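# Remove the 3-D printer's build plate onto the table

## Task

Lift the magnetically held thin build plate off the printer's heated bed and lay it flat, with its original face still up, on the surface the printer sits on, away from both the printer and its door. The printer must stay where it stands, and the items next to and behind it must stay roughly where they were and the same way up. Everything must stay put without the robot supporting it. At the end the grippers must release and the arms must back away.

## Robot and tools

ROBOT. Two six-joint arms with parallel grippers, named left_arm and right_arm. Their bases sit at (0, +0.300, 0) m and (0, -0.300, 0) m with identity orientation. All reported positions use one shared scene frame: origin on the table top midway between the bases, +x out over the table, +y toward left_arm, +z up. The names left and right refer to the arms, not to sides of any picture. Each gripper's fingers point along its own +z and close along its own y. The reported hand point lies between the finger pads, roughly 1 cm short of the tips, and can be somewhat inaccurate when the arm is stretched far.

execute_actions. Its argument actions is a list holding at most one item. An empty list moves nothing and returns the state together with camera pictures. An item with rows moves the robot: rows is a list of 1 to 15 rows, and steps (1 to 15, default 15) sets how many control steps run, each 1/30 s long. Row i is used on step i, and the final row is reused for any remaining steps. A motion needs at least 9 steps. An item with only steps (up to 300) is a wait that sends nothing new. Setting pictures to true adds images to a moving call.

ROW LAYOUT. Every row is one flat list of 14 numbers covering both arms, even when only one of them should move: left_arm waist, shoulder, elbow, wrist pitch, wrist yaw, wrist roll, opening, then the same seven for right_arm. The six joint numbers are absolute target angles in radians, in the same form the Joint positions line prints; they are not offsets. Ranges: waist -2.880 to 2.880, shoulder 0.000 to 3.142, elbow 0.000 to 3.019, wrist pitch -1.693 to 1.571, wrist yaw -1.571 to 1.571, wrist roll -2.094 to 2.094. A target more than 0.019 rad beyond a range end, and farther out than the joint currently is, gets the whole call refused, and then nothing is sent. The true end of a joint may sit up to 0.019 rad either side of the listed one. Targets past it are clipped, and the result then reports "joint sent to its limit". Opening is an absolute command from -1 (closed) to +1 (fully open, about 0.094 m between pads).

MOTION LIMITS. Each step, the target a joint receives is capped near its measured angle: waist 0.264, shoulder 0.32, elbow 0.276, wrist pitch 0.33, wrist yaw 0.186, wrist roll 0.522 rad. If the targets would move a hand more than 70 mm from where it is, all of that arm's targets are pulled back proportionally. Distant goals therefore need several calls. After a call, the arms keep heading for the last row sent until they settle or a step is held. The final 9 steps of each action run after its result is returned, while you compose the next call.

RESULTS. The state line gives each arm's end_effector_position (m) and end_effector_quat_wxyz. Joint positions and Joint velocities list each arm's six joints (rad, rad/s) followed by the pad gap (m, m/s). grip_measured is the measured opening on the command scale; it may be off by about 1 mm per gripper. To keep hold of something, command roughly 0.03 below grip_measured, or less for a gentler hold. A very thin item such as the plate (under about 2 mm) receives reduced clamping force. HELD marks steps on which your row was not fully sent. "joint command not followed" means a clearance check altered or stopped joint targets; the other parts of the row still ran. MOTOR HOT appears at 85 °C. At 100 °C an OVER-TEMPERATURE FAULT occurs, and that arm goes limp and drops what it holds, so do not hold loads longer than needed.

CAMERAS. cam_high, cam_low, cam_left_wrist and cam_right_wrist, each 504x504. The calibration lines give intrinsics K, distortion and T_world_to_cam mapping scene coordinates into each camera frame. Wrist camera poses follow the reported joints. zoom_image takes camera (one of the four names) and region [x0, y0, x1, y1] in pixels, at most 504 by 504, with (0,0) at the top-left, and returns a closer look at the latest image.

This cannot be undone. The outcome must hold on its own afterwards.

CAUTIONS. Do not let the arms collide or press on each other. Do not drop, slam or push hard on anything, and do not let any object leave the table. Keep the printer and its neighbours upright and in place. Watch for brief tugs on a held part. Before finishing, open both grippers and move the arms clear.

Each tool is called after "Emit:" as name(argument=value, ...) on one line, values as JSON.

Reference images:

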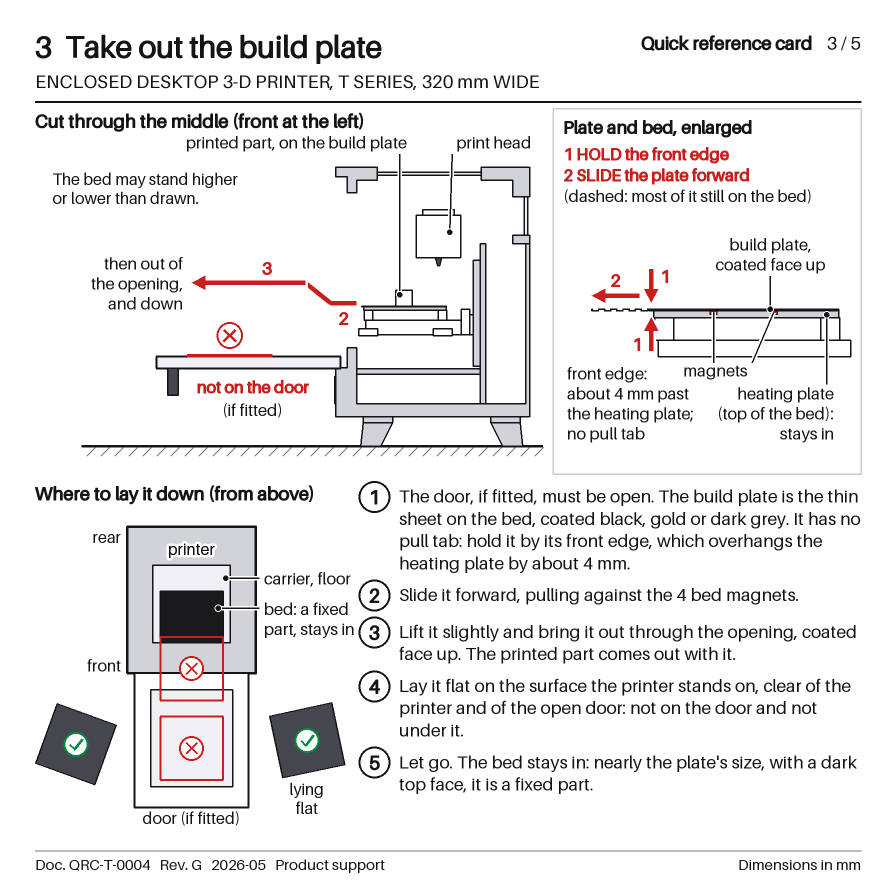

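## Session

Emit:
execute_actions(actions=[])

Scene clock: 0.00 s of 4100.00 s.
left_arm: end_effector_position=(+0.5208, +0.3038, +0.4912) grip_measured=+1.000 end_effector_quat_wxyz=(+0.707, -0.004, +0.707, -0.006) | right_arm: end_effector_position=(+0.5163, -0.3074, +0.4839) grip_measured=+1.000 end_effector_quat_wxyz=(+0.700, +0.007, +0.714, -0.001)
Joint positions: left_arm=[ 0.014  1.051  1.046  0.006  0.017 -0.015  0.094] | right_arm=[-0.015  1.039  1.032 -0.011 -0.003  0.008  0.094]
Joint velocities: left_arm=[-0.005  0.005  0.002 -0.002  0.007  0.022  0.   ] | right_arm=[-0.015 -0.005 -0.007 -0.002  0.022 -0.081  0.   ]
Motor temperatures (°C, as the motors report them): left_arm=[27 26 26 27 28 27] | right_arm=[25 25 25 27 27 29]

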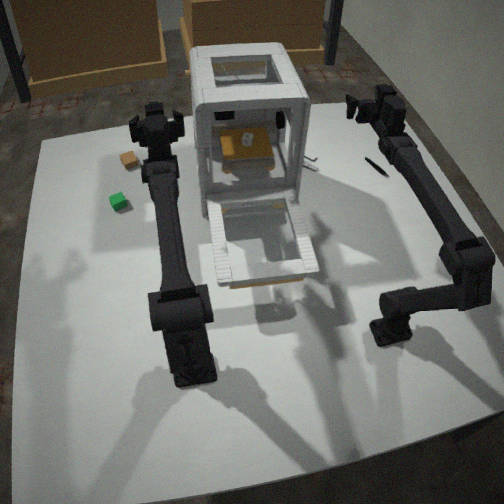

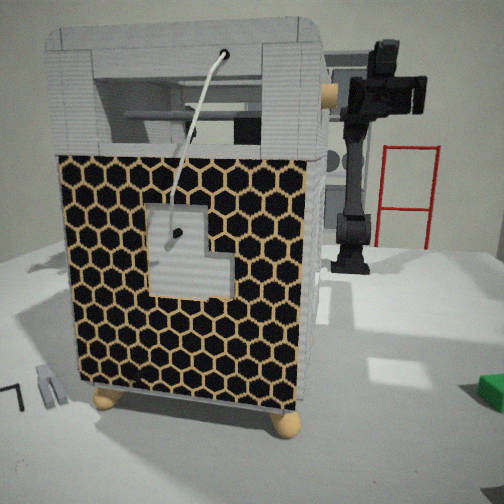

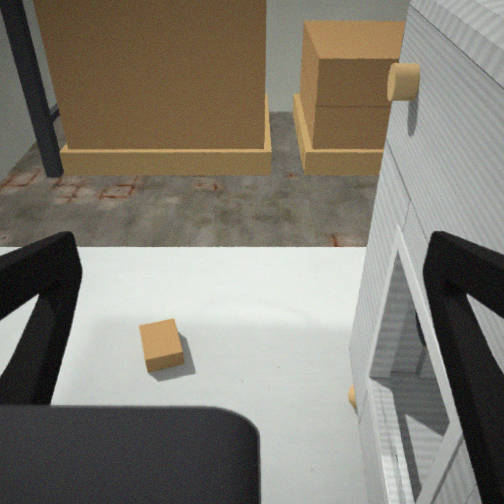

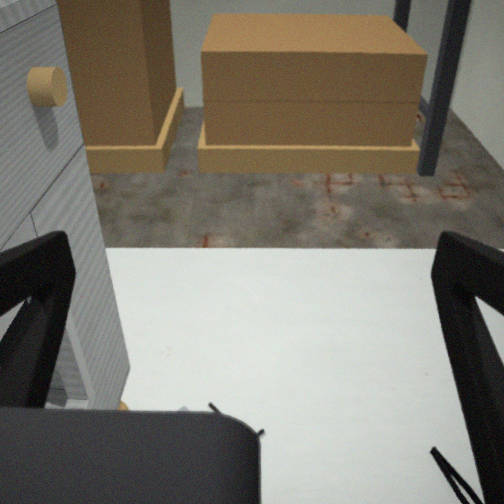

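Emit:
zoom_image(camera="cam_high", region=[170, 30, 340, 300])

Emit:
zoom_image(camera="cam_high", region=[190, 95, 310, 215])

Region (170, 30, 340, 300) of cam_high's 504x504 image, scaled by 1.867, with more detail than that image has; it fills the left 317 columns of this view, and the rest is white.

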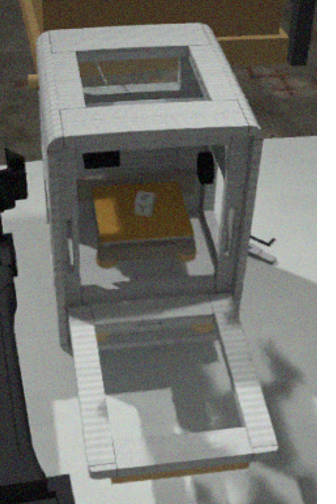

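Region (190, 95, 310, 215) of cam_high's 504x504 image, scaled by 4.200, with more detail than that image has.

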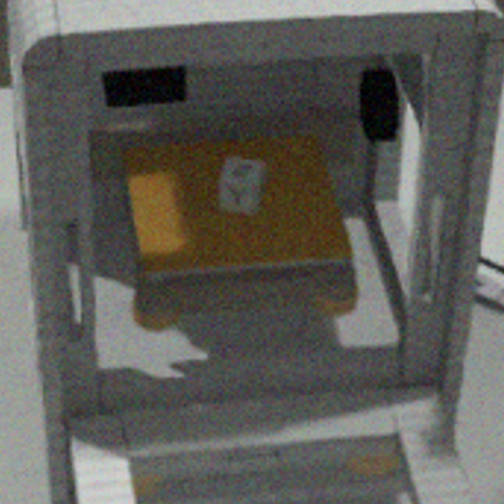

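Emit:
execute_actions(actions=[{"rows": [[0.0, 0.674, 0.62, 0.053, 0.0, 0.0, 1.0, -0.015, 1.039, 1.032, -0.011, -0.003, 0.008, 1.0]], "steps": 15}])

Emit:
execute_actions(actions=[{"steps": 20}])

Scene clock: 8.53 s of 4100.00 s.
left_arm: end_effector_position=(+0.4268, +0.3044, +0.4145) grip_measured=+1.000 end_effector_quat_wxyz=(+0.696, -0.009, +0.718, -0.002) | right_arm: end_effector_position=(+0.5163, -0.3074, +0.4839) grip_measured=+1.000 end_effector_quat_wxyz=(+0.700, +0.007, +0.714, -0.001)
Joint positions: left_arm=[ 0.013  0.777  0.719  0.027  0.003 -0.014  0.094] | right_arm=[-0.015  1.039  1.032 -0.011 -0.003  0.008  0.094]
Joint velocities: left_arm=[-0.044 -1.851 -1.863  0.007 -0.051  0.007  0.   ] | right_arm=[ 0.005 -0.005 -0.017  0.007 -0.066  0.007  0.   ]
Motor temperatures (°C, as the motors report them): left_arm=[27 26 28 28 28 27] | right_arm=[25 25 28 27 27 29]
Steps of this call (steps 1 to 90: nothing new was sent; then 5.33 s passed at rest; steps 91 to 96: the first 6 steps of this action). Readings (joint positions):
91: left_arm=[0.014 1.039 1.028 0.014 0.013 -0.015] | right_arm=[-0.015 1.039 1.032 -0.011 -0.003 0.008]
92: left_arm=[0.013 1.006 0.982 0.024 0.010 -0.015] | right_arm=[-0.015 1.039 1.032 -0.011 -0.003 0.008]
94: left_arm=[0.013 0.901 0.855 0.025 0.006 -0.015] | right_arm=[-0.015 1.039 1.032 -0.011 -0.003 0.008]
96: the state above

Scene clock: 9.20 s of 4100.00 s.
left_arm: end_effector_position=(+0.3918, +0.3021, +0.3790) grip_measured=+1.000 end_effector_quat_wxyz=(+0.692, -0.006, +0.721, -0.002) | right_arm: end_effector_position=(+0.5163, -0.3074, +0.4839) grip_measured=+1.000 end_effector_quat_wxyz=(+0.700, +0.007, +0.714, -0.001)
Joint positions: left_arm=[ 0.008  0.663  0.59   0.032  0.002 -0.012  0.094] | right_arm=[-0.015  1.039  1.032 -0.011 -0.003  0.008  0.094]
Joint velocities: left_arm=[ 0.005  0.005  0.012 -0.007 -0.007  0.051  0.   ] | right_arm=[-0.005 -0.015 -0.012 -0.002  0.022 -0.066  0.   ]
Motor temperatures (°C, as the motors report them): left_arm=[27 26 29 28 28 27] | right_arm=[25 25 28 27 27 29]
Kept back: nothing.
Steps of this call (steps 1 to 9: the last 9 steps of your previous action; steps 10 to 20: the robot went on to your last target). Readings (joint positions):
1: left_arm=[0.011 0.720 0.662 0.027 0.002 -0.014] | right_arm=[-0.015 1.039 1.032 -0.011 -0.003 0.008]
2: left_arm=[0.010 0.676 0.620 0.027 0.002 -0.013] | right_arm=[-0.015 1.039 1.032 -0.011 -0.003 0.008]
4: left_arm=[0.008 0.641 0.589 0.027 0.002 -0.013] | right_arm=[-0.015 1.039 1.032 -0.011 -0.003 0.008]
8: left_arm=[0.008 0.653 0.590 0.032 0.002 -0.013] | right_arm=[-0.015 1.039 1.032 -0.011 -0.003 0.008]
20: the state above

Emit:
execute_actions(actions=[{"rows": [
[0.005,0.665,0.591,0.033,-0.001,-0.01,1,-0.015,1.039,1.032,-0.011,-0.003,0.008,1],
[-0.003,0.669,0.592,0.036,-0.009,-0.01,1,-0.015,1.039,1.032,-0.011,-0.003,0.008,1],
[-0.017,0.676,0.595,0.042,-0.022,-0.01,1,-0.015,1.039,1.032,-0.011,-0.003,0.008,1],
[-0.035,0.686,0.598,0.049,-0.040,-0.01,1,-0.015,1.039,1.032,-0.011,-0.003,0.008,1],
[-0.057,0.698,0.602,0.058,-0.063,-0.01,1,-0.015,1.039,1.032,-0.011,-0.003,0.008,1],
[-0.083,0.713,0.607,0.069,-0.089,-0.01,1,-0.015,1.039,1.032,-0.011,-0.003,0.008,1],
[-0.113,0.729,0.613,0.081,-0.118,-0.01,1,-0.015,1.039,1.032,-0.011,-0.003,0.008,1],
[-0.146,0.746,0.619,0.094,-0.151,-0.01,1,-0.015,1.039,1.032,-0.011,-0.003,0.008,1],
[-0.182,0.766,0.626,0.108,-0.186,-0.01,1,-0.015,1.039,1.032,-0.011,-0.003,0.008,1],
[-0.220,0.786,0.633,0.123,-0.224,-0.01,1,-0.015,1.039,1.032,-0.011,-0.003,0.008,1],
[-0.260,0.808,0.640,0.139,-0.264,-0.01,1,-0.015,1.039,1.032,-0.011,-0.003,0.008,1],
[-0.301,0.831,0.648,0.156,-0.305,-0.01,1,-0.015,1.039,1.032,-0.011,-0.003,0.008,1],
[-0.344,0.854,0.656,0.173,-0.347,-0.01,1,-0.015,1.039,1.032,-0.011,-0.003,0.008,1],
[-0.387,0.877,0.664,0.190,-0.390,-0.01,1,-0.015,1.039,1.032,-0.011,-0.003,0.008,1],
[-0.431,0.901,0.673,0.208,-0.434,-0.01,1,-0.015,1.039,1.032,-0.011,-0.003,0.008,1]
], "steps": 15}])

Emit:
execute_actions(actions=[{"rows": [
[-0.475,0.925,0.681,0.226,-0.478,0,1,-0.015,1.039,1.032,-0.011,-0.003,0.008,1],
[-0.518,0.948,0.689,0.243,-0.521,0,1,-0.015,1.039,1.032,-0.011,-0.003,0.008,1],
[-0.561,0.971,0.697,0.260,-0.563,0,1,-0.015,1.039,1.032,-0.011,-0.003,0.008,1],
[-0.602,0.994,0.705,0.277,-0.604,0,1,-0.015,1.039,1.032,-0.011,-0.003,0.008,1],
[-0.642,1.016,0.712,0.293,-0.644,0,1,-0.015,1.039,1.032,-0.011,-0.003,0.008,1],
[-0.680,1.036,0.719,0.308,-0.682,0,1,-0.015,1.039,1.032,-0.011,-0.003,0.008,1],
[-0.716,1.056,0.726,0.322,-0.717,0,1,-0.015,1.039,1.032,-0.011,-0.003,0.008,1],
[-0.749,1.073,0.732,0.335,-0.750,0,1,-0.015,1.039,1.032,-0.011,-0.003,0.008,1],
[-0.779,1.089,0.738,0.347,-0.779,0,1,-0.015,1.039,1.032,-0.011,-0.003,0.008,1],
[-0.805,1.104,0.743,0.358,-0.805,0,1,-0.015,1.039,1.032,-0.011,-0.003,0.008,1],
[-0.827,1.116,0.747,0.367,-0.828,0,1,-0.015,1.039,1.032,-0.011,-0.003,0.008,1],
[-0.845,1.126,0.750,0.374,-0.846,0,1,-0.015,1.039,1.032,-0.011,-0.003,0.008,1],
[-0.859,1.133,0.753,0.380,-0.859,0,1,-0.015,1.039,1.032,-0.011,-0.003,0.008,1],
[-0.867,1.137,0.754,0.383,-0.867,0,1,-0.015,1.039,1.032,-0.011,-0.003,0.008,1],
[-0.870,1.139,0.755,0.384,-0.870,0,1,-0.015,1.039,1.032,-0.011,-0.003,0.008,1]
], "steps": 15}])

Emit:
execute_actions(actions=[{"steps": 20}], pictures=true)

Scene clock: 11.50 s of 4100.00 s.
left_arm: end_effector_position=(+0.3934, +0.3011, +0.3774) grip_measured=+1.000 end_effector_quat_wxyz=(+0.691, -0.019, +0.722, +0.012) | right_arm: end_effector_position=(+0.5163, -0.3074, +0.4839) grip_measured=+1.000 end_effector_quat_wxyz=(+0.700, +0.007, +0.714, -0.001)
Joint positions: left_arm=[-0.026  0.67   0.59   0.036 -0.069 -0.012  0.094] | right_arm=[-0.015  1.039  1.032 -0.011 -0.003  0.008  0.094]
Joint velocities: left_arm=[-0.552  0.181  0.007  0.159 -0.564  0.037  0.   ] | right_arm=[-0.015 -0.015  0.007  0.002 -0.066 -0.007  0.   ]
Motor temperatures (°C, as the motors report them): left_arm=[27 26 29 28 28 27] | right_arm=[25 25 28 27 27 29]
Steps of this call (steps 1 to 15: the robot went on to your last target; steps 16 to 63: nothing new was sent; steps 64 to 69: the first 6 steps of this action). Readings (joint positions):
64: left_arm=[0.008 0.663 0.590 0.032 0.002 -0.012] | right_arm=[-0.015 1.039 1.032 -0.011 -0.003 0.008]
65: left_arm=[0.007 0.663 0.590 0.032 -0.003 -0.012] | right_arm=[-0.015 1.039 1.032 -0.011 -0.003 0.008]
67: left_arm=[0.000 0.663 0.590 0.032 -0.027 -0.012] | right_arm=[-0.015 1.039 1.032 -0.011 -0.003 0.008]
69: the state above

Scene clock: 12.00 s of 4100.00 s.
left_arm: end_effector_position=(+0.4207, +0.1324, +0.3365) grip_measured=+1.000 end_effector_quat_wxyz=(+0.680, +0.002, +0.733, +0.029) | right_arm: end_effector_position=(+0.5163, -0.3074, +0.4839) grip_measured=+1.000 end_effector_quat_wxyz=(+0.700, +0.007, +0.714, -0.001)
Joint positions: left_arm=[-0.609  0.99   0.648  0.25  -0.647 -0.012  0.094] | right_arm=[-0.015  1.039  1.032 -0.011 -0.003  0.008  0.094]
Joint velocities: left_arm=[-1.216  0.611  0.281  0.486 -0.886 -0.037  0.   ] | right_arm=[-0.005 -0.005  0.022  0.007  0.037 -0.051  0.   ]
Motor temperatures (°C, as the motors report them): left_arm=[27 26 29 28 28 27] | right_arm=[25 25 28 27 27 29]
Steps of this call (steps 1 to 9: the last 9 steps of your previous action; steps 10 to 15: the first 6 steps of this action). Readings (joint positions):
10: left_arm=[-0.393 0.872 0.603 0.164 -0.440 -0.012] | right_arm=[-0.015 1.039 1.032 -0.011 -0.003 0.008]
11: left_arm=[-0.437 0.898 0.610 0.181 -0.483 -0.012] | right_arm=[-0.015 1.039 1.032 -0.011 -0.003 0.008]
13: left_arm=[-0.525 0.946 0.628 0.215 -0.567 -0.012] | right_arm=[-0.015 1.039 1.032 -0.011 -0.003 0.008]
15: the state above

Scene clock: 12.67 s of 4100.00 s.
left_arm: end_effector_position=(+0.3904, +0.0352, +0.3312) grip_measured=+1.000 end_effector_quat_wxyz=(+0.692, +0.017, +0.722, +0.011) | right_arm: end_effector_position=(+0.5163, -0.3074, +0.4839) grip_measured=+1.000 end_effector_quat_wxyz=(+0.700, +0.007, +0.714, -0.001)
Joint positions: left_arm=[-0.877  1.127  0.701  0.36  -0.868 -0.011  0.094] | right_arm=[-0.015  1.039  1.032 -0.011 -0.003  0.008  0.094]
Joint velocities: left_arm=[-0.005  0.015 -0.022 -0.022 -0.051  0.066  0.   ] | right_arm=[-0.005 -0.015  0.022 -0.012 -0.022 -0.066  0.   ]
Motor temperatures (°C, as the motors report them): left_arm=[27 26 29 28 28 27] | right_arm=[25 25 28 27 27 29]
Kept back: nothing.
Steps of this call (steps 1 to 9: the last 9 steps of your previous action; steps 10 to 20: the robot went on to your last target). Readings (joint positions):
1: left_arm=[-0.649 1.010 0.657 0.266 -0.684 -0.012] | right_arm=[-0.015 1.039 1.032 -0.011 -0.003 0.008]
2: left_arm=[-0.687 1.030 0.667 0.282 -0.719 -0.012] | right_arm=[-0.015 1.039 1.032 -0.011 -0.003 0.008]
4: left_arm=[-0.756 1.063 0.682 0.310 -0.778 -0.012] | right_arm=[-0.015 1.039 1.032 -0.011 -0.003 0.008]
8: left_arm=[-0.853 1.113 0.699 0.348 -0.853 -0.011] | right_arm=[-0.015 1.039 1.032 -0.011 -0.003 0.008]
20: the state above
camera_calibration (this result's frames):
cam_left_wrist: T_world_to_cam=[[0.00220213, -0.999507, -0.0313113, 0.043569], [-0.621801, 0.0231536, -0.782833, 0.503742], [0.783172, 0.0211933, -0.621444, 0.023677], [0, 0, 0, 1]] pos_world=[0.294588, 0.0313822, 0.410424]

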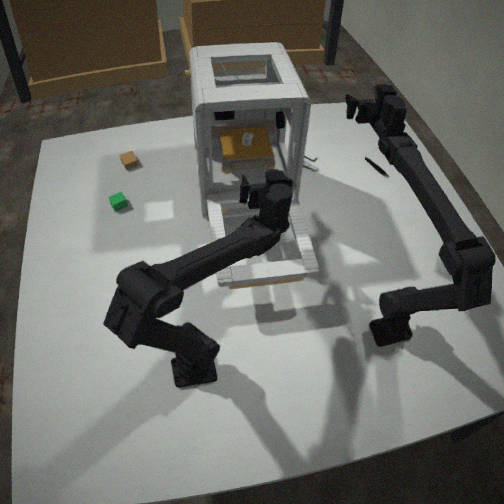

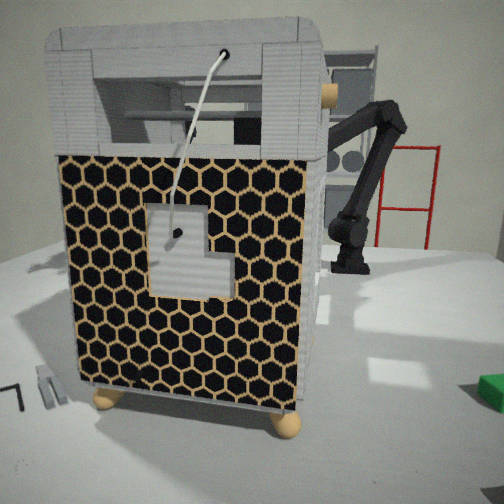

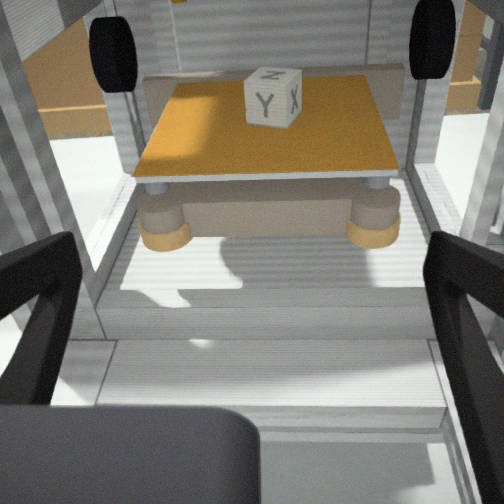

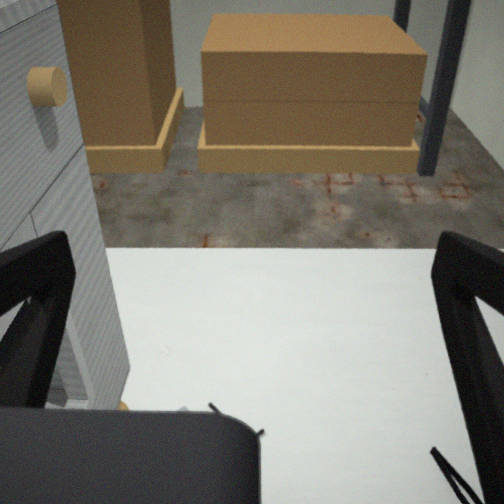

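Emit:
zoom_image(camera="cam_left_wrist", region=[120, 60, 270, 260])

Emit:
zoom_image(camera="cam_left_wrist", region=[270, 60, 420, 260])

Region (120, 60, 270, 260) of cam_left_wrist's 504x504 image, scaled by 2.520, with more detail than that image has; it fills the left 378 columns of this view, and the rest is white.

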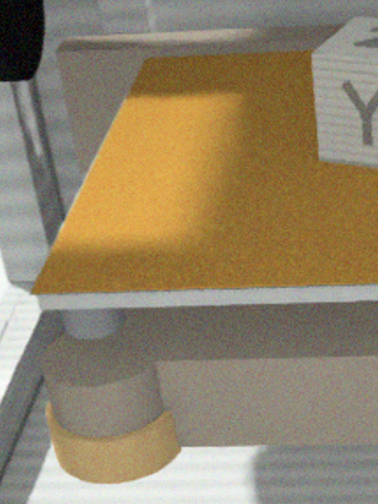

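Region (270, 60, 420, 260) of cam_left_wrist's 504x504 image, scaled by 2.520, with more detail than that image has; it fills the left 378 columns of this view, and the rest is white.

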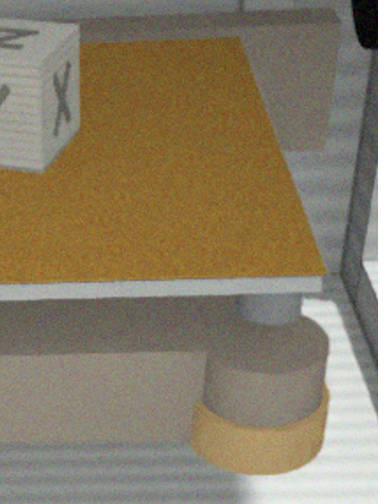

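Emit:
execute_actions(actions=[{"rows": [
[-0.870,1.140,0.755,0.385,-0.869,0.005,0.9,-0.015,1.039,1.032,-0.011,-0.003,0.008,1],
[-0.869,1.142,0.754,0.389,-0.868,0.020,0.8,-0.015,1.039,1.032,-0.011,-0.003,0.008,1],
[-0.867,1.147,0.753,0.394,-0.865,0.044,0.7,-0.015,1.039,1.032,-0.011,-0.003,0.008,1],
[-0.864,1.152,0.751,0.402,-0.862,0.076,0.6,-0.015,1.039,1.032,-0.011,-0.003,0.008,1],
[-0.861,1.159,0.748,0.411,-0.858,0.116,0.5,-0.015,1.039,1.032,-0.011,-0.003,0.008,1],
[-0.858,1.167,0.746,0.423,-0.853,0.163,0.4,-0.015,1.039,1.032,-0.011,-0.003,0.008,1],
[-0.854,1.176,0.743,0.435,-0.847,0.217,0.3,-0.015,1.039,1.032,-0.011,-0.003,0.008,1],
[-0.850,1.187,0.739,0.449,-0.841,0.276,0.2,-0.015,1.039,1.032,-0.011,-0.003,0.008,1],
[-0.845,1.198,0.736,0.464,-0.834,0.339,0.1,-0.015,1.039,1.032,-0.011,-0.003,0.008,1],
[-0.840,1.209,0.732,0.480,-0.827,0.407,0.0,-0.015,1.039,1.032,-0.011,-0.003,0.008,1],
[-0.835,1.222,0.728,0.497,-0.819,0.479,-0.1,-0.015,1.039,1.032,-0.011,-0.003,0.008,1],
[-0.829,1.234,0.724,0.515,-0.812,0.553,-0.2,-0.015,1.039,1.032,-0.011,-0.003,0.008,1],
[-0.824,1.248,0.719,0.533,-0.804,0.629,-0.3,-0.015,1.039,1.032,-0.011,-0.003,0.008,1],
[-0.818,1.261,0.715,0.551,-0.795,0.707,-0.4,-0.015,1.039,1.032,-0.011,-0.003,0.008,1],
[-0.812,1.275,0.711,0.570,-0.787,0.786,-0.5,-0.015,1.039,1.032,-0.011,-0.003,0.008,1]
], "steps": 15}])

Emit:
execute_actions(actions=[{"rows": [
[-0.806,1.288,0.706,0.588,-0.779,0.864,-0.5,-0.015,1.039,1.032,-0.011,-0.003,0.008,1],
[-0.800,1.301,0.702,0.606,-0.771,0.942,-0.5,-0.015,1.039,1.032,-0.011,-0.003,0.008,1],
[-0.795,1.315,0.697,0.624,-0.762,1.018,-0.5,-0.015,1.039,1.032,-0.011,-0.003,0.008,1],
[-0.789,1.327,0.693,0.642,-0.755,1.092,-0.5,-0.015,1.039,1.032,-0.011,-0.003,0.008,1],
[-0.784,1.340,0.689,0.659,-0.747,1.164,-0.5,-0.015,1.039,1.032,-0.011,-0.003,0.008,1],
[-0.779,1.351,0.685,0.675,-0.740,1.232,-0.5,-0.015,1.039,1.032,-0.011,-0.003,0.008,1],
[-0.774,1.362,0.682,0.690,-0.733,1.295,-0.5,-0.015,1.039,1.032,-0.011,-0.003,0.008,1],
[-0.770,1.373,0.678,0.704,-0.727,1.354,-0.5,-0.015,1.039,1.032,-0.011,-0.003,0.008,1],
[-0.766,1.382,0.675,0.716,-0.721,1.408,-0.5,-0.015,1.039,1.032,-0.011,-0.003,0.008,1],
[-0.763,1.390,0.673,0.728,-0.716,1.455,-0.5,-0.015,1.039,1.032,-0.011,-0.003,0.008,1],
[-0.760,1.397,0.670,0.737,-0.712,1.495,-0.5,-0.015,1.039,1.032,-0.011,-0.003,0.008,1],
[-0.757,1.402,0.668,0.745,-0.709,1.527,-0.5,-0.015,1.039,1.032,-0.011,-0.003,0.008,1],
[-0.755,1.407,0.667,0.750,-0.706,1.551,-0.5,-0.015,1.039,1.032,-0.011,-0.003,0.008,1],
[-0.754,1.409,0.666,0.754,-0.705,1.566,-0.5,-0.015,1.039,1.032,-0.011,-0.003,0.008,1],
[-0.754,1.410,0.666,0.755,-0.704,1.571,-0.5,-0.015,1.039,1.032,-0.011,-0.003,0.008,1]
], "steps": 15}])

Emit:
execute_actions(actions=[{"steps": 20}], pictures=true)

Scene clock: 16.23 s of 4100.00 s.
left_arm: end_effector_position=(+0.3919, +0.0344, +0.3338) grip_measured=+0.450 end_effector_quat_wxyz=(+0.696, +0.036, +0.717, +0.025) | right_arm: end_effector_position=(+0.5163, -0.3074, +0.4839) grip_measured=+1.000 end_effector_quat_wxyz=(+0.700, +0.007, +0.714, -0.001)
Joint positions: left_arm=[-0.873  1.131  0.701  0.383 -0.859  0.049  0.068] | right_arm=[-0.015  1.039  1.032 -0.011 -0.003  0.008  0.094]
Joint velocities: left_arm=[ 0.063  0.073 -0.012  0.281  0.11   0.725 -0.098] | right_arm=[ 0.015 -0.015  0.012 -0.012 -0.022 -0.037  0.   ]
Motor temperatures (°C, as the motors report them): left_arm=[27 26 30 28 28 27] | right_arm=[25 25 28 27 27 29]
Steps of this call (steps 1 to 15: the robot went on to your last target; steps 16 to 90: nothing new was sent; then 0.37 s passed at rest; steps 91 to 96: the first 6 steps of this action). Readings (joint positions):
91: left_arm=[-0.877 1.127 0.701 0.360 -0.868 -0.011] | right_arm=[-0.015 1.039 1.032 -0.011 -0.003 0.008]
92: left_arm=[-0.877 1.127 0.701 0.361 -0.868 -0.008] | right_arm=[-0.015 1.039 1.032 -0.011 -0.003 0.008]
94: left_arm=[-0.876 1.128 0.701 0.368 -0.866 0.010] | right_arm=[-0.015 1.039 1.032 -0.011 -0.003 0.008]
96: the state above

Scene clock: 16.73 s of 4100.00 s.
left_arm: end_effector_position=(+0.4345, +0.0232, +0.2938) grip_measured=-0.498 end_effector_quat_wxyz=(+0.642, +0.328, +0.626, +0.298) | right_arm: end_effector_position=(+0.5163, -0.3074, +0.4839) grip_measured=+1.000 end_effector_quat_wxyz=(+0.700, +0.007, +0.714, -0.001)
Joint positions: left_arm=[-0.795  1.31   0.694  0.618 -0.748  0.919  0.024] | right_arm=[-0.015  1.039  1.032 -0.011 -0.003  0.008  0.094]
Joint velocities: left_arm=[ 0.161  0.337 -0.071  0.501  0.198  2.    -0.   ] | right_arm=[-0.005 -0.005  0.007 -0.002 -0.051  0.022  0.   ]
Motor temperatures (°C, as the motors report them): left_arm=[27 26 30 28 28 27] | right_arm=[25 25 28 27 27 29]
Steps of this call (steps 1 to 9: the last 9 steps of your previous action; steps 10 to 15: the first 6 steps of this action). Readings (joint positions):
10: left_arm=[-0.825 1.242 0.701 0.529 -0.788 0.560] | right_arm=[-0.015 1.039 1.032 -0.011 -0.003 0.008]
11: left_arm=[-0.819 1.257 0.701 0.547 -0.780 0.631] | right_arm=[-0.015 1.039 1.032 -0.011 -0.003 0.008]
13: left_arm=[-0.807 1.285 0.699 0.582 -0.763 0.775] | right_arm=[-0.015 1.039 1.032 -0.011 -0.003 0.008]
15: the state above

Scene clock: 17.40 s of 4100.00 s.
left_arm: end_effector_position=(+0.4471, +0.0284, +0.2597) grip_measured=-0.498 end_effector_quat_wxyz=(+0.518, +0.508, +0.493, +0.480) | right_arm: end_effector_position=(+0.5163, -0.3074, +0.4839) grip_measured=+1.000 end_effector_quat_wxyz=(+0.700, +0.007, +0.714, -0.001)
Joint positions: left_arm=[-0.76   1.394  0.662  0.73  -0.706  1.547  0.024] | right_arm=[-0.015  1.039  1.032 -0.011 -0.003  0.008  0.094]
Joint velocities: left_arm=[ 0.005  0.005 -0.007  0.012  0.037  0.081  0.   ] | right_arm=[-0.015  0.005  0.027 -0.022  0.037 -0.022  0.   ]
Motor temperatures (°C, as the motors report them): left_arm=[27 26 30 28 28 27] | right_arm=[25 25 28 27 27 29]
Kept back: nothing.
Steps of this call (steps 1 to 9: the last 9 steps of your previous action; steps 10 to 20: the robot went on to your last target). Readings (joint positions):
1: left_arm=[-0.790 1.322 0.691 0.635 -0.741 0.989] | right_arm=[-0.015 1.039 1.032 -0.011 -0.003 0.008]
2: left_arm=[-0.785 1.333 0.686 0.650 -0.735 1.057] | right_arm=[-0.015 1.039 1.032 -0.011 -0.003 0.008]
4: left_arm=[-0.776 1.354 0.678 0.678 -0.723 1.185] | right_arm=[-0.015 1.039 1.032 -0.011 -0.003 0.008]
8: left_arm=[-0.763 1.385 0.666 0.715 -0.709 1.385] | right_arm=[-0.015 1.039 1.032 -0.011 -0.003 0.008]
20: the state above
camera_calibration (this result's frames):
cam_left_wrist: T_world_to_cam=[[0.0086266, -0.0320499, -0.999449, 0.255451], [-0.543706, 0.838681, -0.0315874, 0.230012], [0.839232, 0.543679, -0.0101907, -0.263704], [0, 0, 0, 1]] pos_world=[0.344164, -0.0413495, 0.259889]

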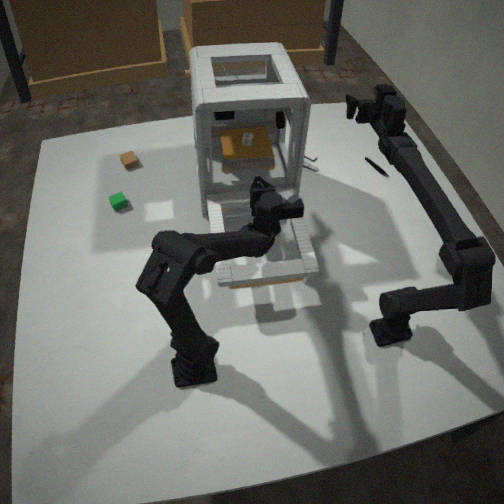

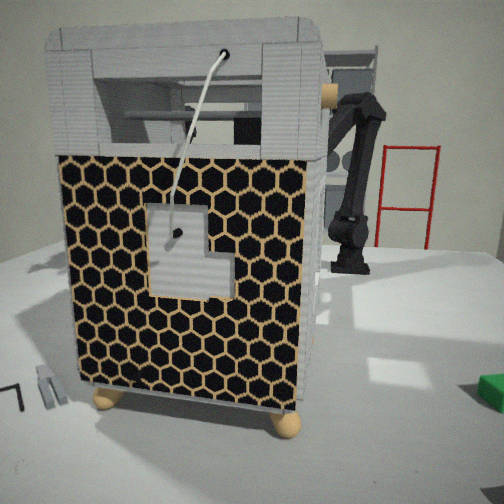

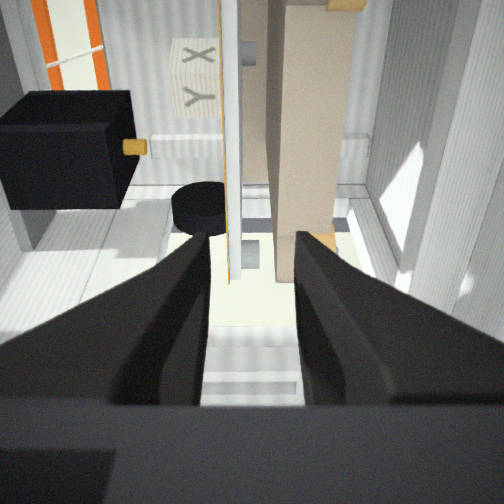

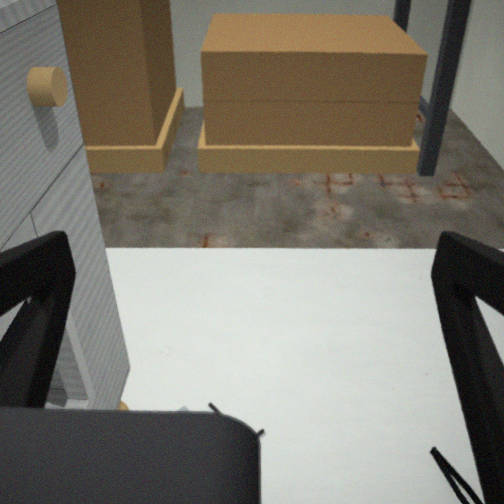

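Emit:
zoom_image(camera="cam_left_wrist", region=[190, 180, 310, 300])

Emit:
zoom_image(camera="cam_left_wrist", region=[190, 0, 310, 120])

Region (190, 180, 310, 300) of cam_left_wrist's 504x504 image, scaled by 4.200, with more detail than that image has.

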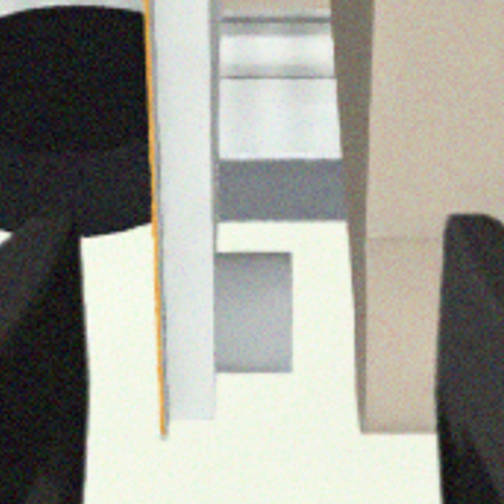

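Region (190, 0, 310, 120) of cam_left_wrist's 504x504 image, scaled by 4.200, with more detail than that image has.

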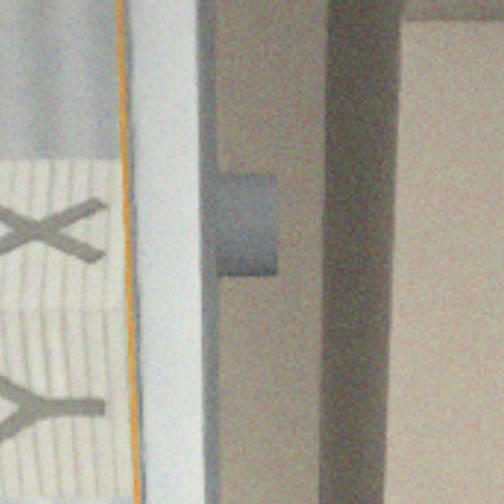

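Emit:
execute_actions(actions=[{"rows": [
[-0.752,1.412,0.700,0.740,-0.703,1.58,-0.55,-0.015,1.039,1.032,-0.011,-0.003,0.008,1],
[-0.748,1.416,0.720,0.728,-0.698,1.59,-0.6,-0.015,1.039,1.032,-0.011,-0.003,0.008,1],
[-0.742,1.424,0.730,0.726,-0.692,1.595,-0.65,-0.015,1.039,1.032,-0.011,-0.003,0.008,1],
[-0.733,1.433,0.743,0.723,-0.684,1.595,-0.7,-0.015,1.039,1.032,-0.011,-0.003,0.008,1],
[-0.723,1.444,0.757,0.720,-0.674,1.595,-0.75,-0.015,1.039,1.032,-0.011,-0.003,0.008,1],
[-0.712,1.457,0.773,0.716,-0.664,1.595,-0.8,-0.015,1.039,1.032,-0.011,-0.003,0.008,1],
[-0.700,1.470,0.790,0.712,-0.652,1.595,-0.83,-0.015,1.039,1.032,-0.011,-0.003,0.008,1],
[-0.689,1.483,0.808,0.708,-0.641,1.595,-0.83,-0.015,1.039,1.032,-0.011,-0.003,0.008,1],
[-0.677,1.496,0.825,0.704,-0.629,1.595,-0.83,-0.015,1.039,1.032,-0.011,-0.003,0.008,1],
[-0.666,1.509,0.841,0.700,-0.619,1.595,-0.83,-0.015,1.039,1.032,-0.011,-0.003,0.008,1],
[-0.656,1.520,0.855,0.697,-0.609,1.595,-0.83,-0.015,1.039,1.032,-0.011,-0.003,0.008,1],
[-0.647,1.529,0.868,0.694,-0.601,1.595,-0.83,-0.015,1.039,1.032,-0.011,-0.003,0.008,1],
[-0.641,1.537,0.878,0.692,-0.595,1.595,-0.83,-0.015,1.039,1.032,-0.011,-0.003,0.008,1],
[-0.637,1.541,0.884,0.691,-0.590,1.595,-0.83,-0.015,1.039,1.032,-0.011,-0.003,0.008,1],
[-0.635,1.543,0.886,0.690,-0.589,1.595,-0.83,-0.015,1.039,1.032,-0.011,-0.003,0.008,1]
], "steps": 15}])

Emit:
execute_actions(actions=[{"steps": 22}], pictures=true)

Scene clock: 20.77 s of 4100.00 s.
left_arm: end_effector_position=(+0.4574, +0.0235, +0.2659) grip_measured=-0.775 end_effector_quat_wxyz=(+0.520, +0.514, +0.481, +0.483) | right_arm: end_effector_position=(+0.5163, -0.3074, +0.4839) grip_measured=+1.000 end_effector_quat_wxyz=(+0.700, +0.007, +0.714, -0.001)
Joint positions: left_arm=[-0.745  1.409  0.69   0.73  -0.674  1.575  0.011] | right_arm=[-0.015  1.039  1.032 -0.011 -0.003  0.008  0.094]
Joint velocities: left_arm=[ 0.22   0.23   0.388  0.007  0.198  0.081 -0.048] | right_arm=[-0.015  0.015  0.007 -0.012 -0.051  0.066  0.   ]
Motor temperatures (°C, as the motors report them): left_arm=[27 27 30 28 28 27] | right_arm=[25 25 29 27 27 29]
Steps of this call (steps 1 to 30: the robot went on to your last target; steps 31 to 90: nothing new was sent; then 0.17 s passed at rest; steps 91 to 96: the first 6 steps of this action). Readings (joint positions):
91: left_arm=[-0.760 1.394 0.662 0.730 -0.706 1.560] | right_arm=[-0.015 1.039 1.032 -0.011 -0.003 0.008]
92: left_arm=[-0.759 1.394 0.663 0.730 -0.703 1.563] | right_arm=[-0.015 1.039 1.032 -0.011 -0.003 0.008]
94: left_arm=[-0.756 1.397 0.670 0.730 -0.692 1.570] | right_arm=[-0.015 1.039 1.032 -0.011 -0.003 0.008]
96: the state above

Scene clock: 21.50 s of 4100.00 s.
left_arm: end_effector_position=(+0.5293, +0.0314, +0.2779) grip_measured=-0.828 end_effector_quat_wxyz=(+0.516, +0.504, +0.485, +0.495) | right_arm: end_effector_position=(+0.5163, -0.3074, +0.4839) grip_measured=+1.000 end_effector_quat_wxyz=(+0.700, +0.007, +0.714, -0.001)
Joint positions: left_arm=[-0.631  1.523  0.845  0.704 -0.591  1.583  0.008] | right_arm=[-0.015  1.039  1.032 -0.011 -0.003  0.008  0.094]
Joint velocities: left_arm=[-0.005 -0.005  0.017 -0.012  0.022 -0.022 -0.001] | right_arm=[-0.005 -0.005 -0.002  0.007 -0.007 -0.007  0.   ]
Motor temperatures (°C, as the motors report them): left_arm=[27 27 30 28 28 27] | right_arm=[25 25 29 27 27 29]
Kept back: nothing.
Steps of this call (steps 1 to 9: the last 9 steps of your previous action; steps 10 to 22: the robot went on to your last target). Readings (joint positions):
1: left_arm=[-0.736 1.418 0.706 0.729 -0.663 1.576] | right_arm=[-0.015 1.039 1.032 -0.011 -0.003 0.008]
2: left_arm=[-0.726 1.430 0.723 0.728 -0.652 1.577] | right_arm=[-0.015 1.039 1.032 -0.011 -0.003 0.008]
4: left_arm=[-0.701 1.458 0.764 0.722 -0.629 1.579] | right_arm=[-0.015 1.039 1.032 -0.011 -0.003 0.008]
8: left_arm=[-0.652 1.507 0.829 0.711 -0.597 1.581] | right_arm=[-0.015 1.039 1.032 -0.011 -0.003 0.008]
22: the state above
camera_calibration (this result's frames):
cam_left_wrist: T_world_to_cam=[[0.0322455, -0.0125744, -0.999401, 0.259868], [-0.554777, 0.831516, -0.0283619, 0.277892], [0.831374, 0.555359, 0.0198367, -0.338636], [0, 0, 0, 1]] pos_world=[0.427322, -0.0397397, 0.274312]

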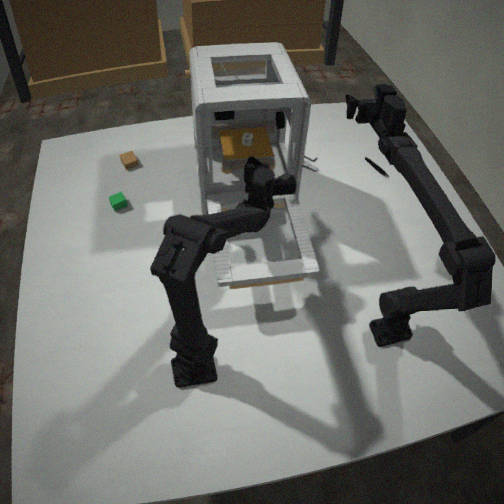

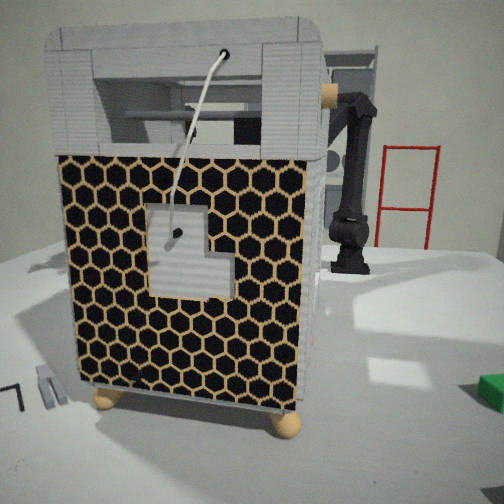

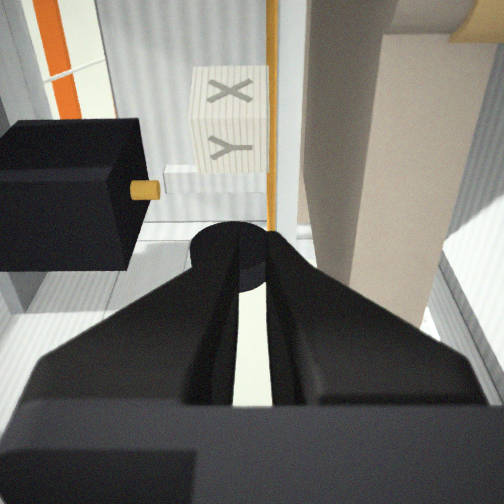

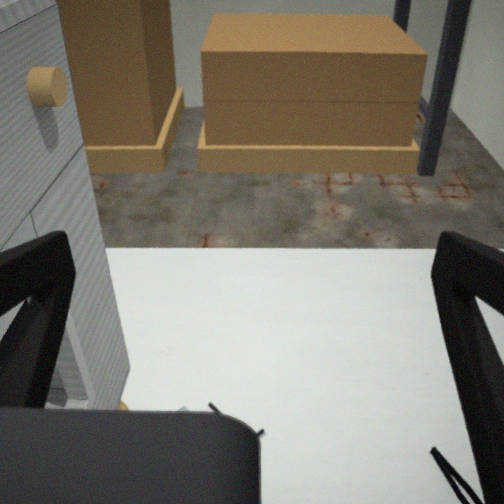

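Emit:
zoom_image(camera="cam_left_wrist", region=[210, 170, 330, 290])

Region (210, 170, 330, 290) of cam_left_wrist's 504x504 image, scaled by 4.200, with more detail than that image has.

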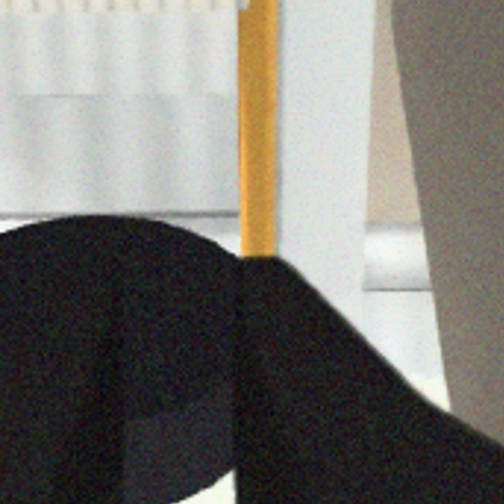

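Emit:
execute_actions(actions=[{"rows": [
[-0.635,1.543,0.886,0.685,-0.589,1.58,-0.83,-0.015,1.039,1.032,-0.011,-0.003,0.008,1],
[-0.635,1.543,0.886,0.681,-0.589,1.58,-0.83,-0.015,1.039,1.032,-0.011,-0.003,0.008,1],
[-0.635,1.543,0.886,0.677,-0.589,1.58,-0.83,-0.015,1.039,1.032,-0.011,-0.003,0.008,1],
[-0.635,1.543,0.886,0.673,-0.589,1.58,-0.83,-0.015,1.039,1.032,-0.011,-0.003,0.008,1],
[-0.635,1.543,0.886,0.669,-0.589,1.58,-0.83,-0.015,1.039,1.032,-0.011,-0.003,0.008,1],
[-0.635,1.543,0.886,0.665,-0.589,1.58,-0.83,-0.015,1.039,1.032,-0.011,-0.003,0.008,1],
[-0.635,1.543,0.886,0.662,-0.589,1.58,-0.83,-0.015,1.039,1.032,-0.011,-0.003,0.008,1],
[-0.635,1.543,0.886,0.660,-0.589,1.58,-0.83,-0.015,1.039,1.032,-0.011,-0.003,0.008,1],
[-0.635,1.543,0.886,0.658,-0.589,1.58,-0.83,-0.015,1.039,1.032,-0.011,-0.003,0.008,1]
], "steps": 10}])

Emit:
execute_actions(actions=[{"steps": 20}], pictures=true)

Scene clock: 23.37 s of 4100.00 s.
left_arm: end_effector_position=(+0.5293, +0.0314, +0.2778) grip_measured=-0.828 end_effector_quat_wxyz=(+0.516, +0.504, +0.485, +0.495) | right_arm: end_effector_position=(+0.5163, -0.3074, +0.4839) grip_measured=+1.000 end_effector_quat_wxyz=(+0.700, +0.007, +0.714, -0.001)
Joint positions: left_arm=[-0.631  1.523  0.845  0.703 -0.591  1.583  0.008] | right_arm=[-0.015  1.039  1.032 -0.011 -0.003  0.008  0.094]
Joint velocities: left_arm=[-0.005 -0.015 -0.007 -0.046  0.007 -0.022 -0.001] | right_arm=[-0.015 -0.005 -0.002 -0.007  0.022  0.007  0.   ]
Motor temperatures (°C, as the motors report them): left_arm=[27 27 30 28 28 27] | right_arm=[25 25 29 27 27 29]
Steps of this call (steps 1 to 15: the robot went on to your last target; steps 16 to 55: nothing new was sent; step 56: the first step of this action). Readings (joint positions):
56: the state above

Scene clock: 24.03 s of 4100.00 s.
left_arm: end_effector_position=(+0.5293, +0.0314, +0.2713) grip_measured=-0.828 end_effector_quat_wxyz=(+0.505, +0.514, +0.487, +0.493) | right_arm: end_effector_position=(+0.5163, -0.3074, +0.4839) grip_measured=+1.000 end_effector_quat_wxyz=(+0.700, +0.007, +0.714, -0.001)
Joint positions: left_arm=[-0.631  1.523  0.845  0.673 -0.591  1.583  0.008] | right_arm=[-0.015  1.039  1.032 -0.011 -0.003  0.008  0.094]
Joint velocities: left_arm=[ 0.005 -0.015 -0.007  0.002  0.051  0.007  0.001] | right_arm=[-0.015 -0.015  0.012  0.007 -0.007 -0.007  0.   ]
Motor temperatures (°C, as the motors report them): left_arm=[27 27 30 28 28 27] | right_arm=[25 25 29 27 27 29]
Kept back: nothing.
Steps of this call (steps 1 to 9: the last 9 steps of your previous action; steps 10 to 20: the robot went on to your last target). Readings (joint positions):
1: left_arm=[-0.631 1.523 0.845 0.701 -0.591 1.583] | right_arm=[-0.015 1.039 1.032 -0.011 -0.003 0.008]
2: left_arm=[-0.631 1.523 0.845 0.699 -0.591 1.583] | right_arm=[-0.015 1.039 1.032 -0.011 -0.003 0.008]
4: left_arm=[-0.631 1.523 0.845 0.692 -0.591 1.583] | right_arm=[-0.015 1.039 1.032 -0.011 -0.003 0.008]
8: left_arm=[-0.631 1.523 0.845 0.678 -0.591 1.583] | right_arm=[-0.015 1.039 1.032 -0.011 -0.003 0.008]
20: the state above
camera_calibration (this result's frames):
cam_left_wrist: T_world_to_cam=[[0.00760903, 0.00542388, -0.999956, 0.265883], [-0.555123, 0.831768, 0.00028748, 0.270168], [0.831734, 0.555096, 0.00933987, -0.335861], [0, 0, 0, 1]] pos_world=[0.427301, -0.0397241, 0.268931]

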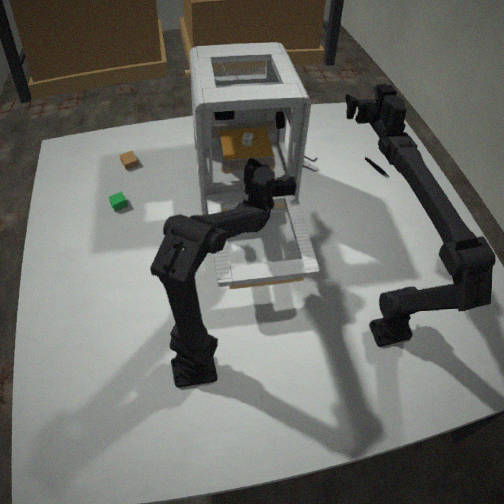

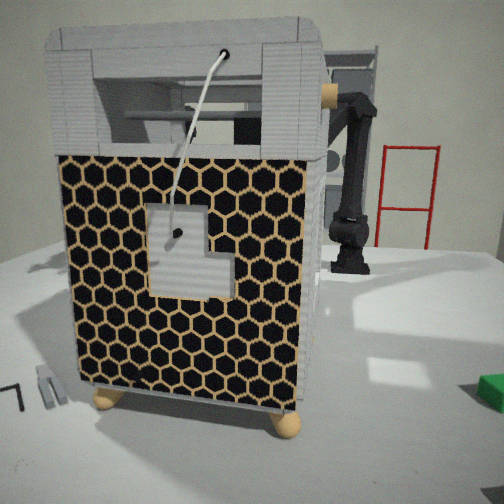

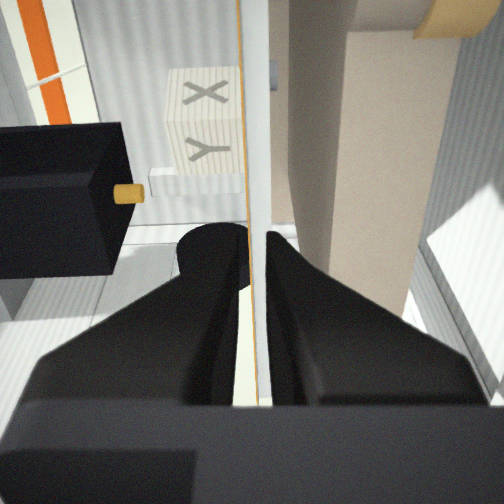

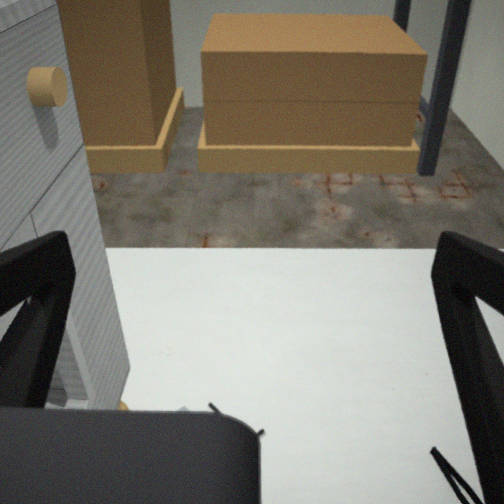

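Emit:
execute_actions(actions=[{"rows": [
[-0.635,1.543,0.886,0.658,-0.589,1.56,-0.83,-0.015,1.039,1.032,-0.011,-0.003,0.008,1],
[-0.635,1.543,0.886,0.658,-0.589,1.545,-0.83,-0.015,1.039,1.032,-0.011,-0.003,0.008,1],
[-0.635,1.543,0.886,0.658,-0.589,1.535,-0.83,-0.015,1.039,1.032,-0.011,-0.003,0.008,1]
], "steps": 10}])

Emit:
execute_actions(actions=[{"steps": 25}], pictures=true)

Scene clock: 24.97 s of 4100.00 s.
left_arm: end_effector_position=(+0.5293, +0.0314, +0.2713) grip_measured=-0.828 end_effector_quat_wxyz=(+0.506, +0.514, +0.488, +0.492) | right_arm: end_effector_position=(+0.5163, -0.3074, +0.4839) grip_measured=+1.000 end_effector_quat_wxyz=(+0.700, +0.007, +0.714, -0.001)
Joint positions: left_arm=[-0.631  1.523  0.845  0.673 -0.591  1.581  0.008] | right_arm=[-0.015  1.039  1.032 -0.011 -0.003  0.008  0.094]
Joint velocities: left_arm=[-0.005 -0.005 -0.017  0.002 -0.051 -0.11   0.   ] | right_arm=[-0.024 -0.005 -0.002 -0.002 -0.022  0.051  0.   ]
Motor temperatures (°C, as the motors report them): left_arm=[27 27 30 28 28 27] | right_arm=[25 25 29 27 27 29]
Steps of this call (steps 1 to 15: the robot went on to your last target; steps 16 to 27: nothing new was sent; step 28: the first step of this action). Readings (joint positions):
28: the state above

Scene clock: 25.80 s of 4100.00 s.
left_arm: end_effector_position=(+0.5293, +0.0314, +0.2713) grip_measured=-0.828 end_effector_quat_wxyz=(+0.514, +0.506, +0.496, +0.484) | right_arm: end_effector_position=(+0.5163, -0.3074, +0.4839) grip_measured=+1.000 end_effector_quat_wxyz=(+0.700, +0.007, +0.714, -0.001)
Joint positions: left_arm=[-0.631  1.523  0.845  0.673 -0.591  1.548  0.008] | right_arm=[-0.015  1.039  1.032 -0.011 -0.003  0.008  0.094]
Joint velocities: left_arm=[-0.015 -0.005 -0.002  0.002 -0.051 -0.007 -0.   ] | right_arm=[-0.005 -0.024 -0.012 -0.002  0.022 -0.051  0.   ]
Motor temperatures (°C, as the motors report them): left_arm=[27 27 31 28 28 27] | right_arm=[25 25 29 27 27 29]
Kept back: nothing.
Steps of this call (steps 1 to 9: the last 9 steps of your previous action; steps 10 to 25: the robot went on to your last target). Readings (joint positions):
1: left_arm=[-0.631 1.523 0.845 0.673 -0.591 1.577] | right_arm=[-0.015 1.039 1.032 -0.011 -0.003 0.008]
2: left_arm=[-0.631 1.523 0.845 0.673 -0.591 1.572] | right_arm=[-0.015 1.039 1.032 -0.011 -0.003 0.008]
4: left_arm=[-0.631 1.523 0.845 0.673 -0.591 1.563] | right_arm=[-0.015 1.039 1.032 -0.011 -0.003 0.008]
8: left_arm=[-0.631 1.523 0.845 0.673 -0.591 1.554] | right_arm=[-0.015 1.039 1.032 -0.011 -0.003 0.008]
25: the state above
camera_calibration (this result's frames):
cam_left_wrist: T_world_to_cam=[[0.00621587, -0.0296377, -0.999541, 0.267609], [-0.555257, 0.831204, -0.0280993, 0.277957], [0.831656, 0.555177, -0.0112899, -0.330227], [0, 0, 0, 1]] pos_world=[0.427309, -0.0397738, 0.271568]

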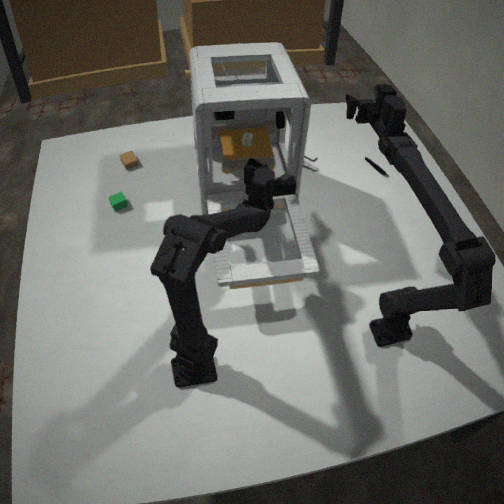

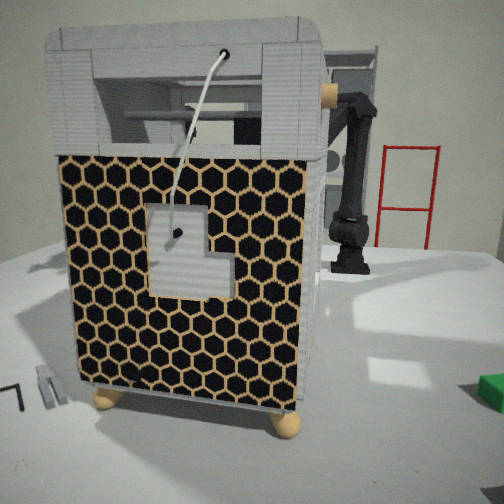

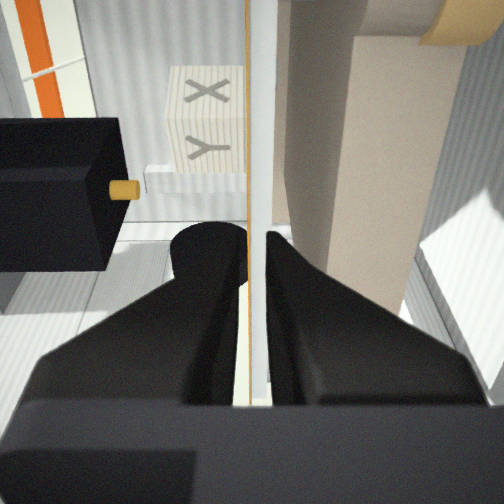

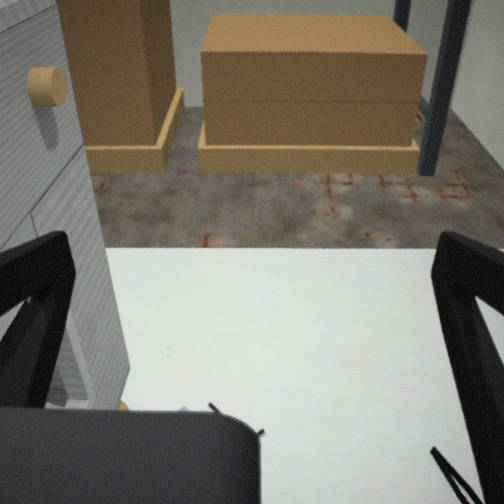

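Emit:
zoom_image(camera="cam_left_wrist", region=[210, 200, 300, 290])

Emit:
zoom_image(camera="cam_left_wrist", region=[210, 330, 300, 420])

Region (210, 200, 300, 290) of cam_left_wrist's 504x504 image, scaled by 5.600, with more detail than that image has.

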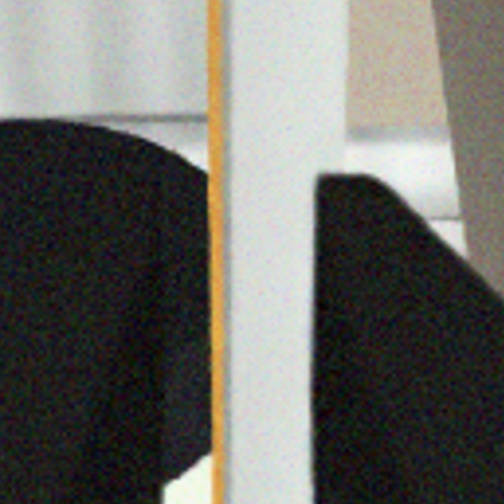

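Region (210, 330, 300, 420) of cam_left_wrist's 504x504 image, scaled by 5.600, with more detail than that image has.

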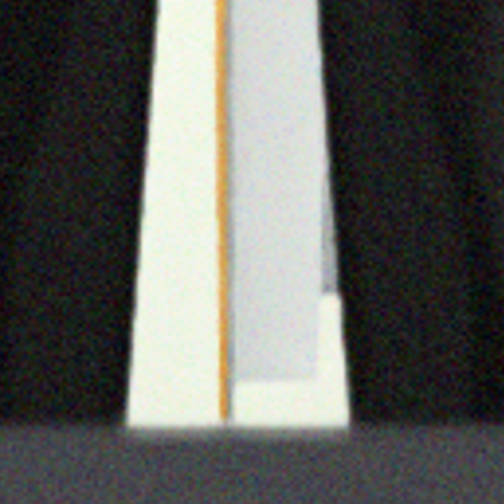

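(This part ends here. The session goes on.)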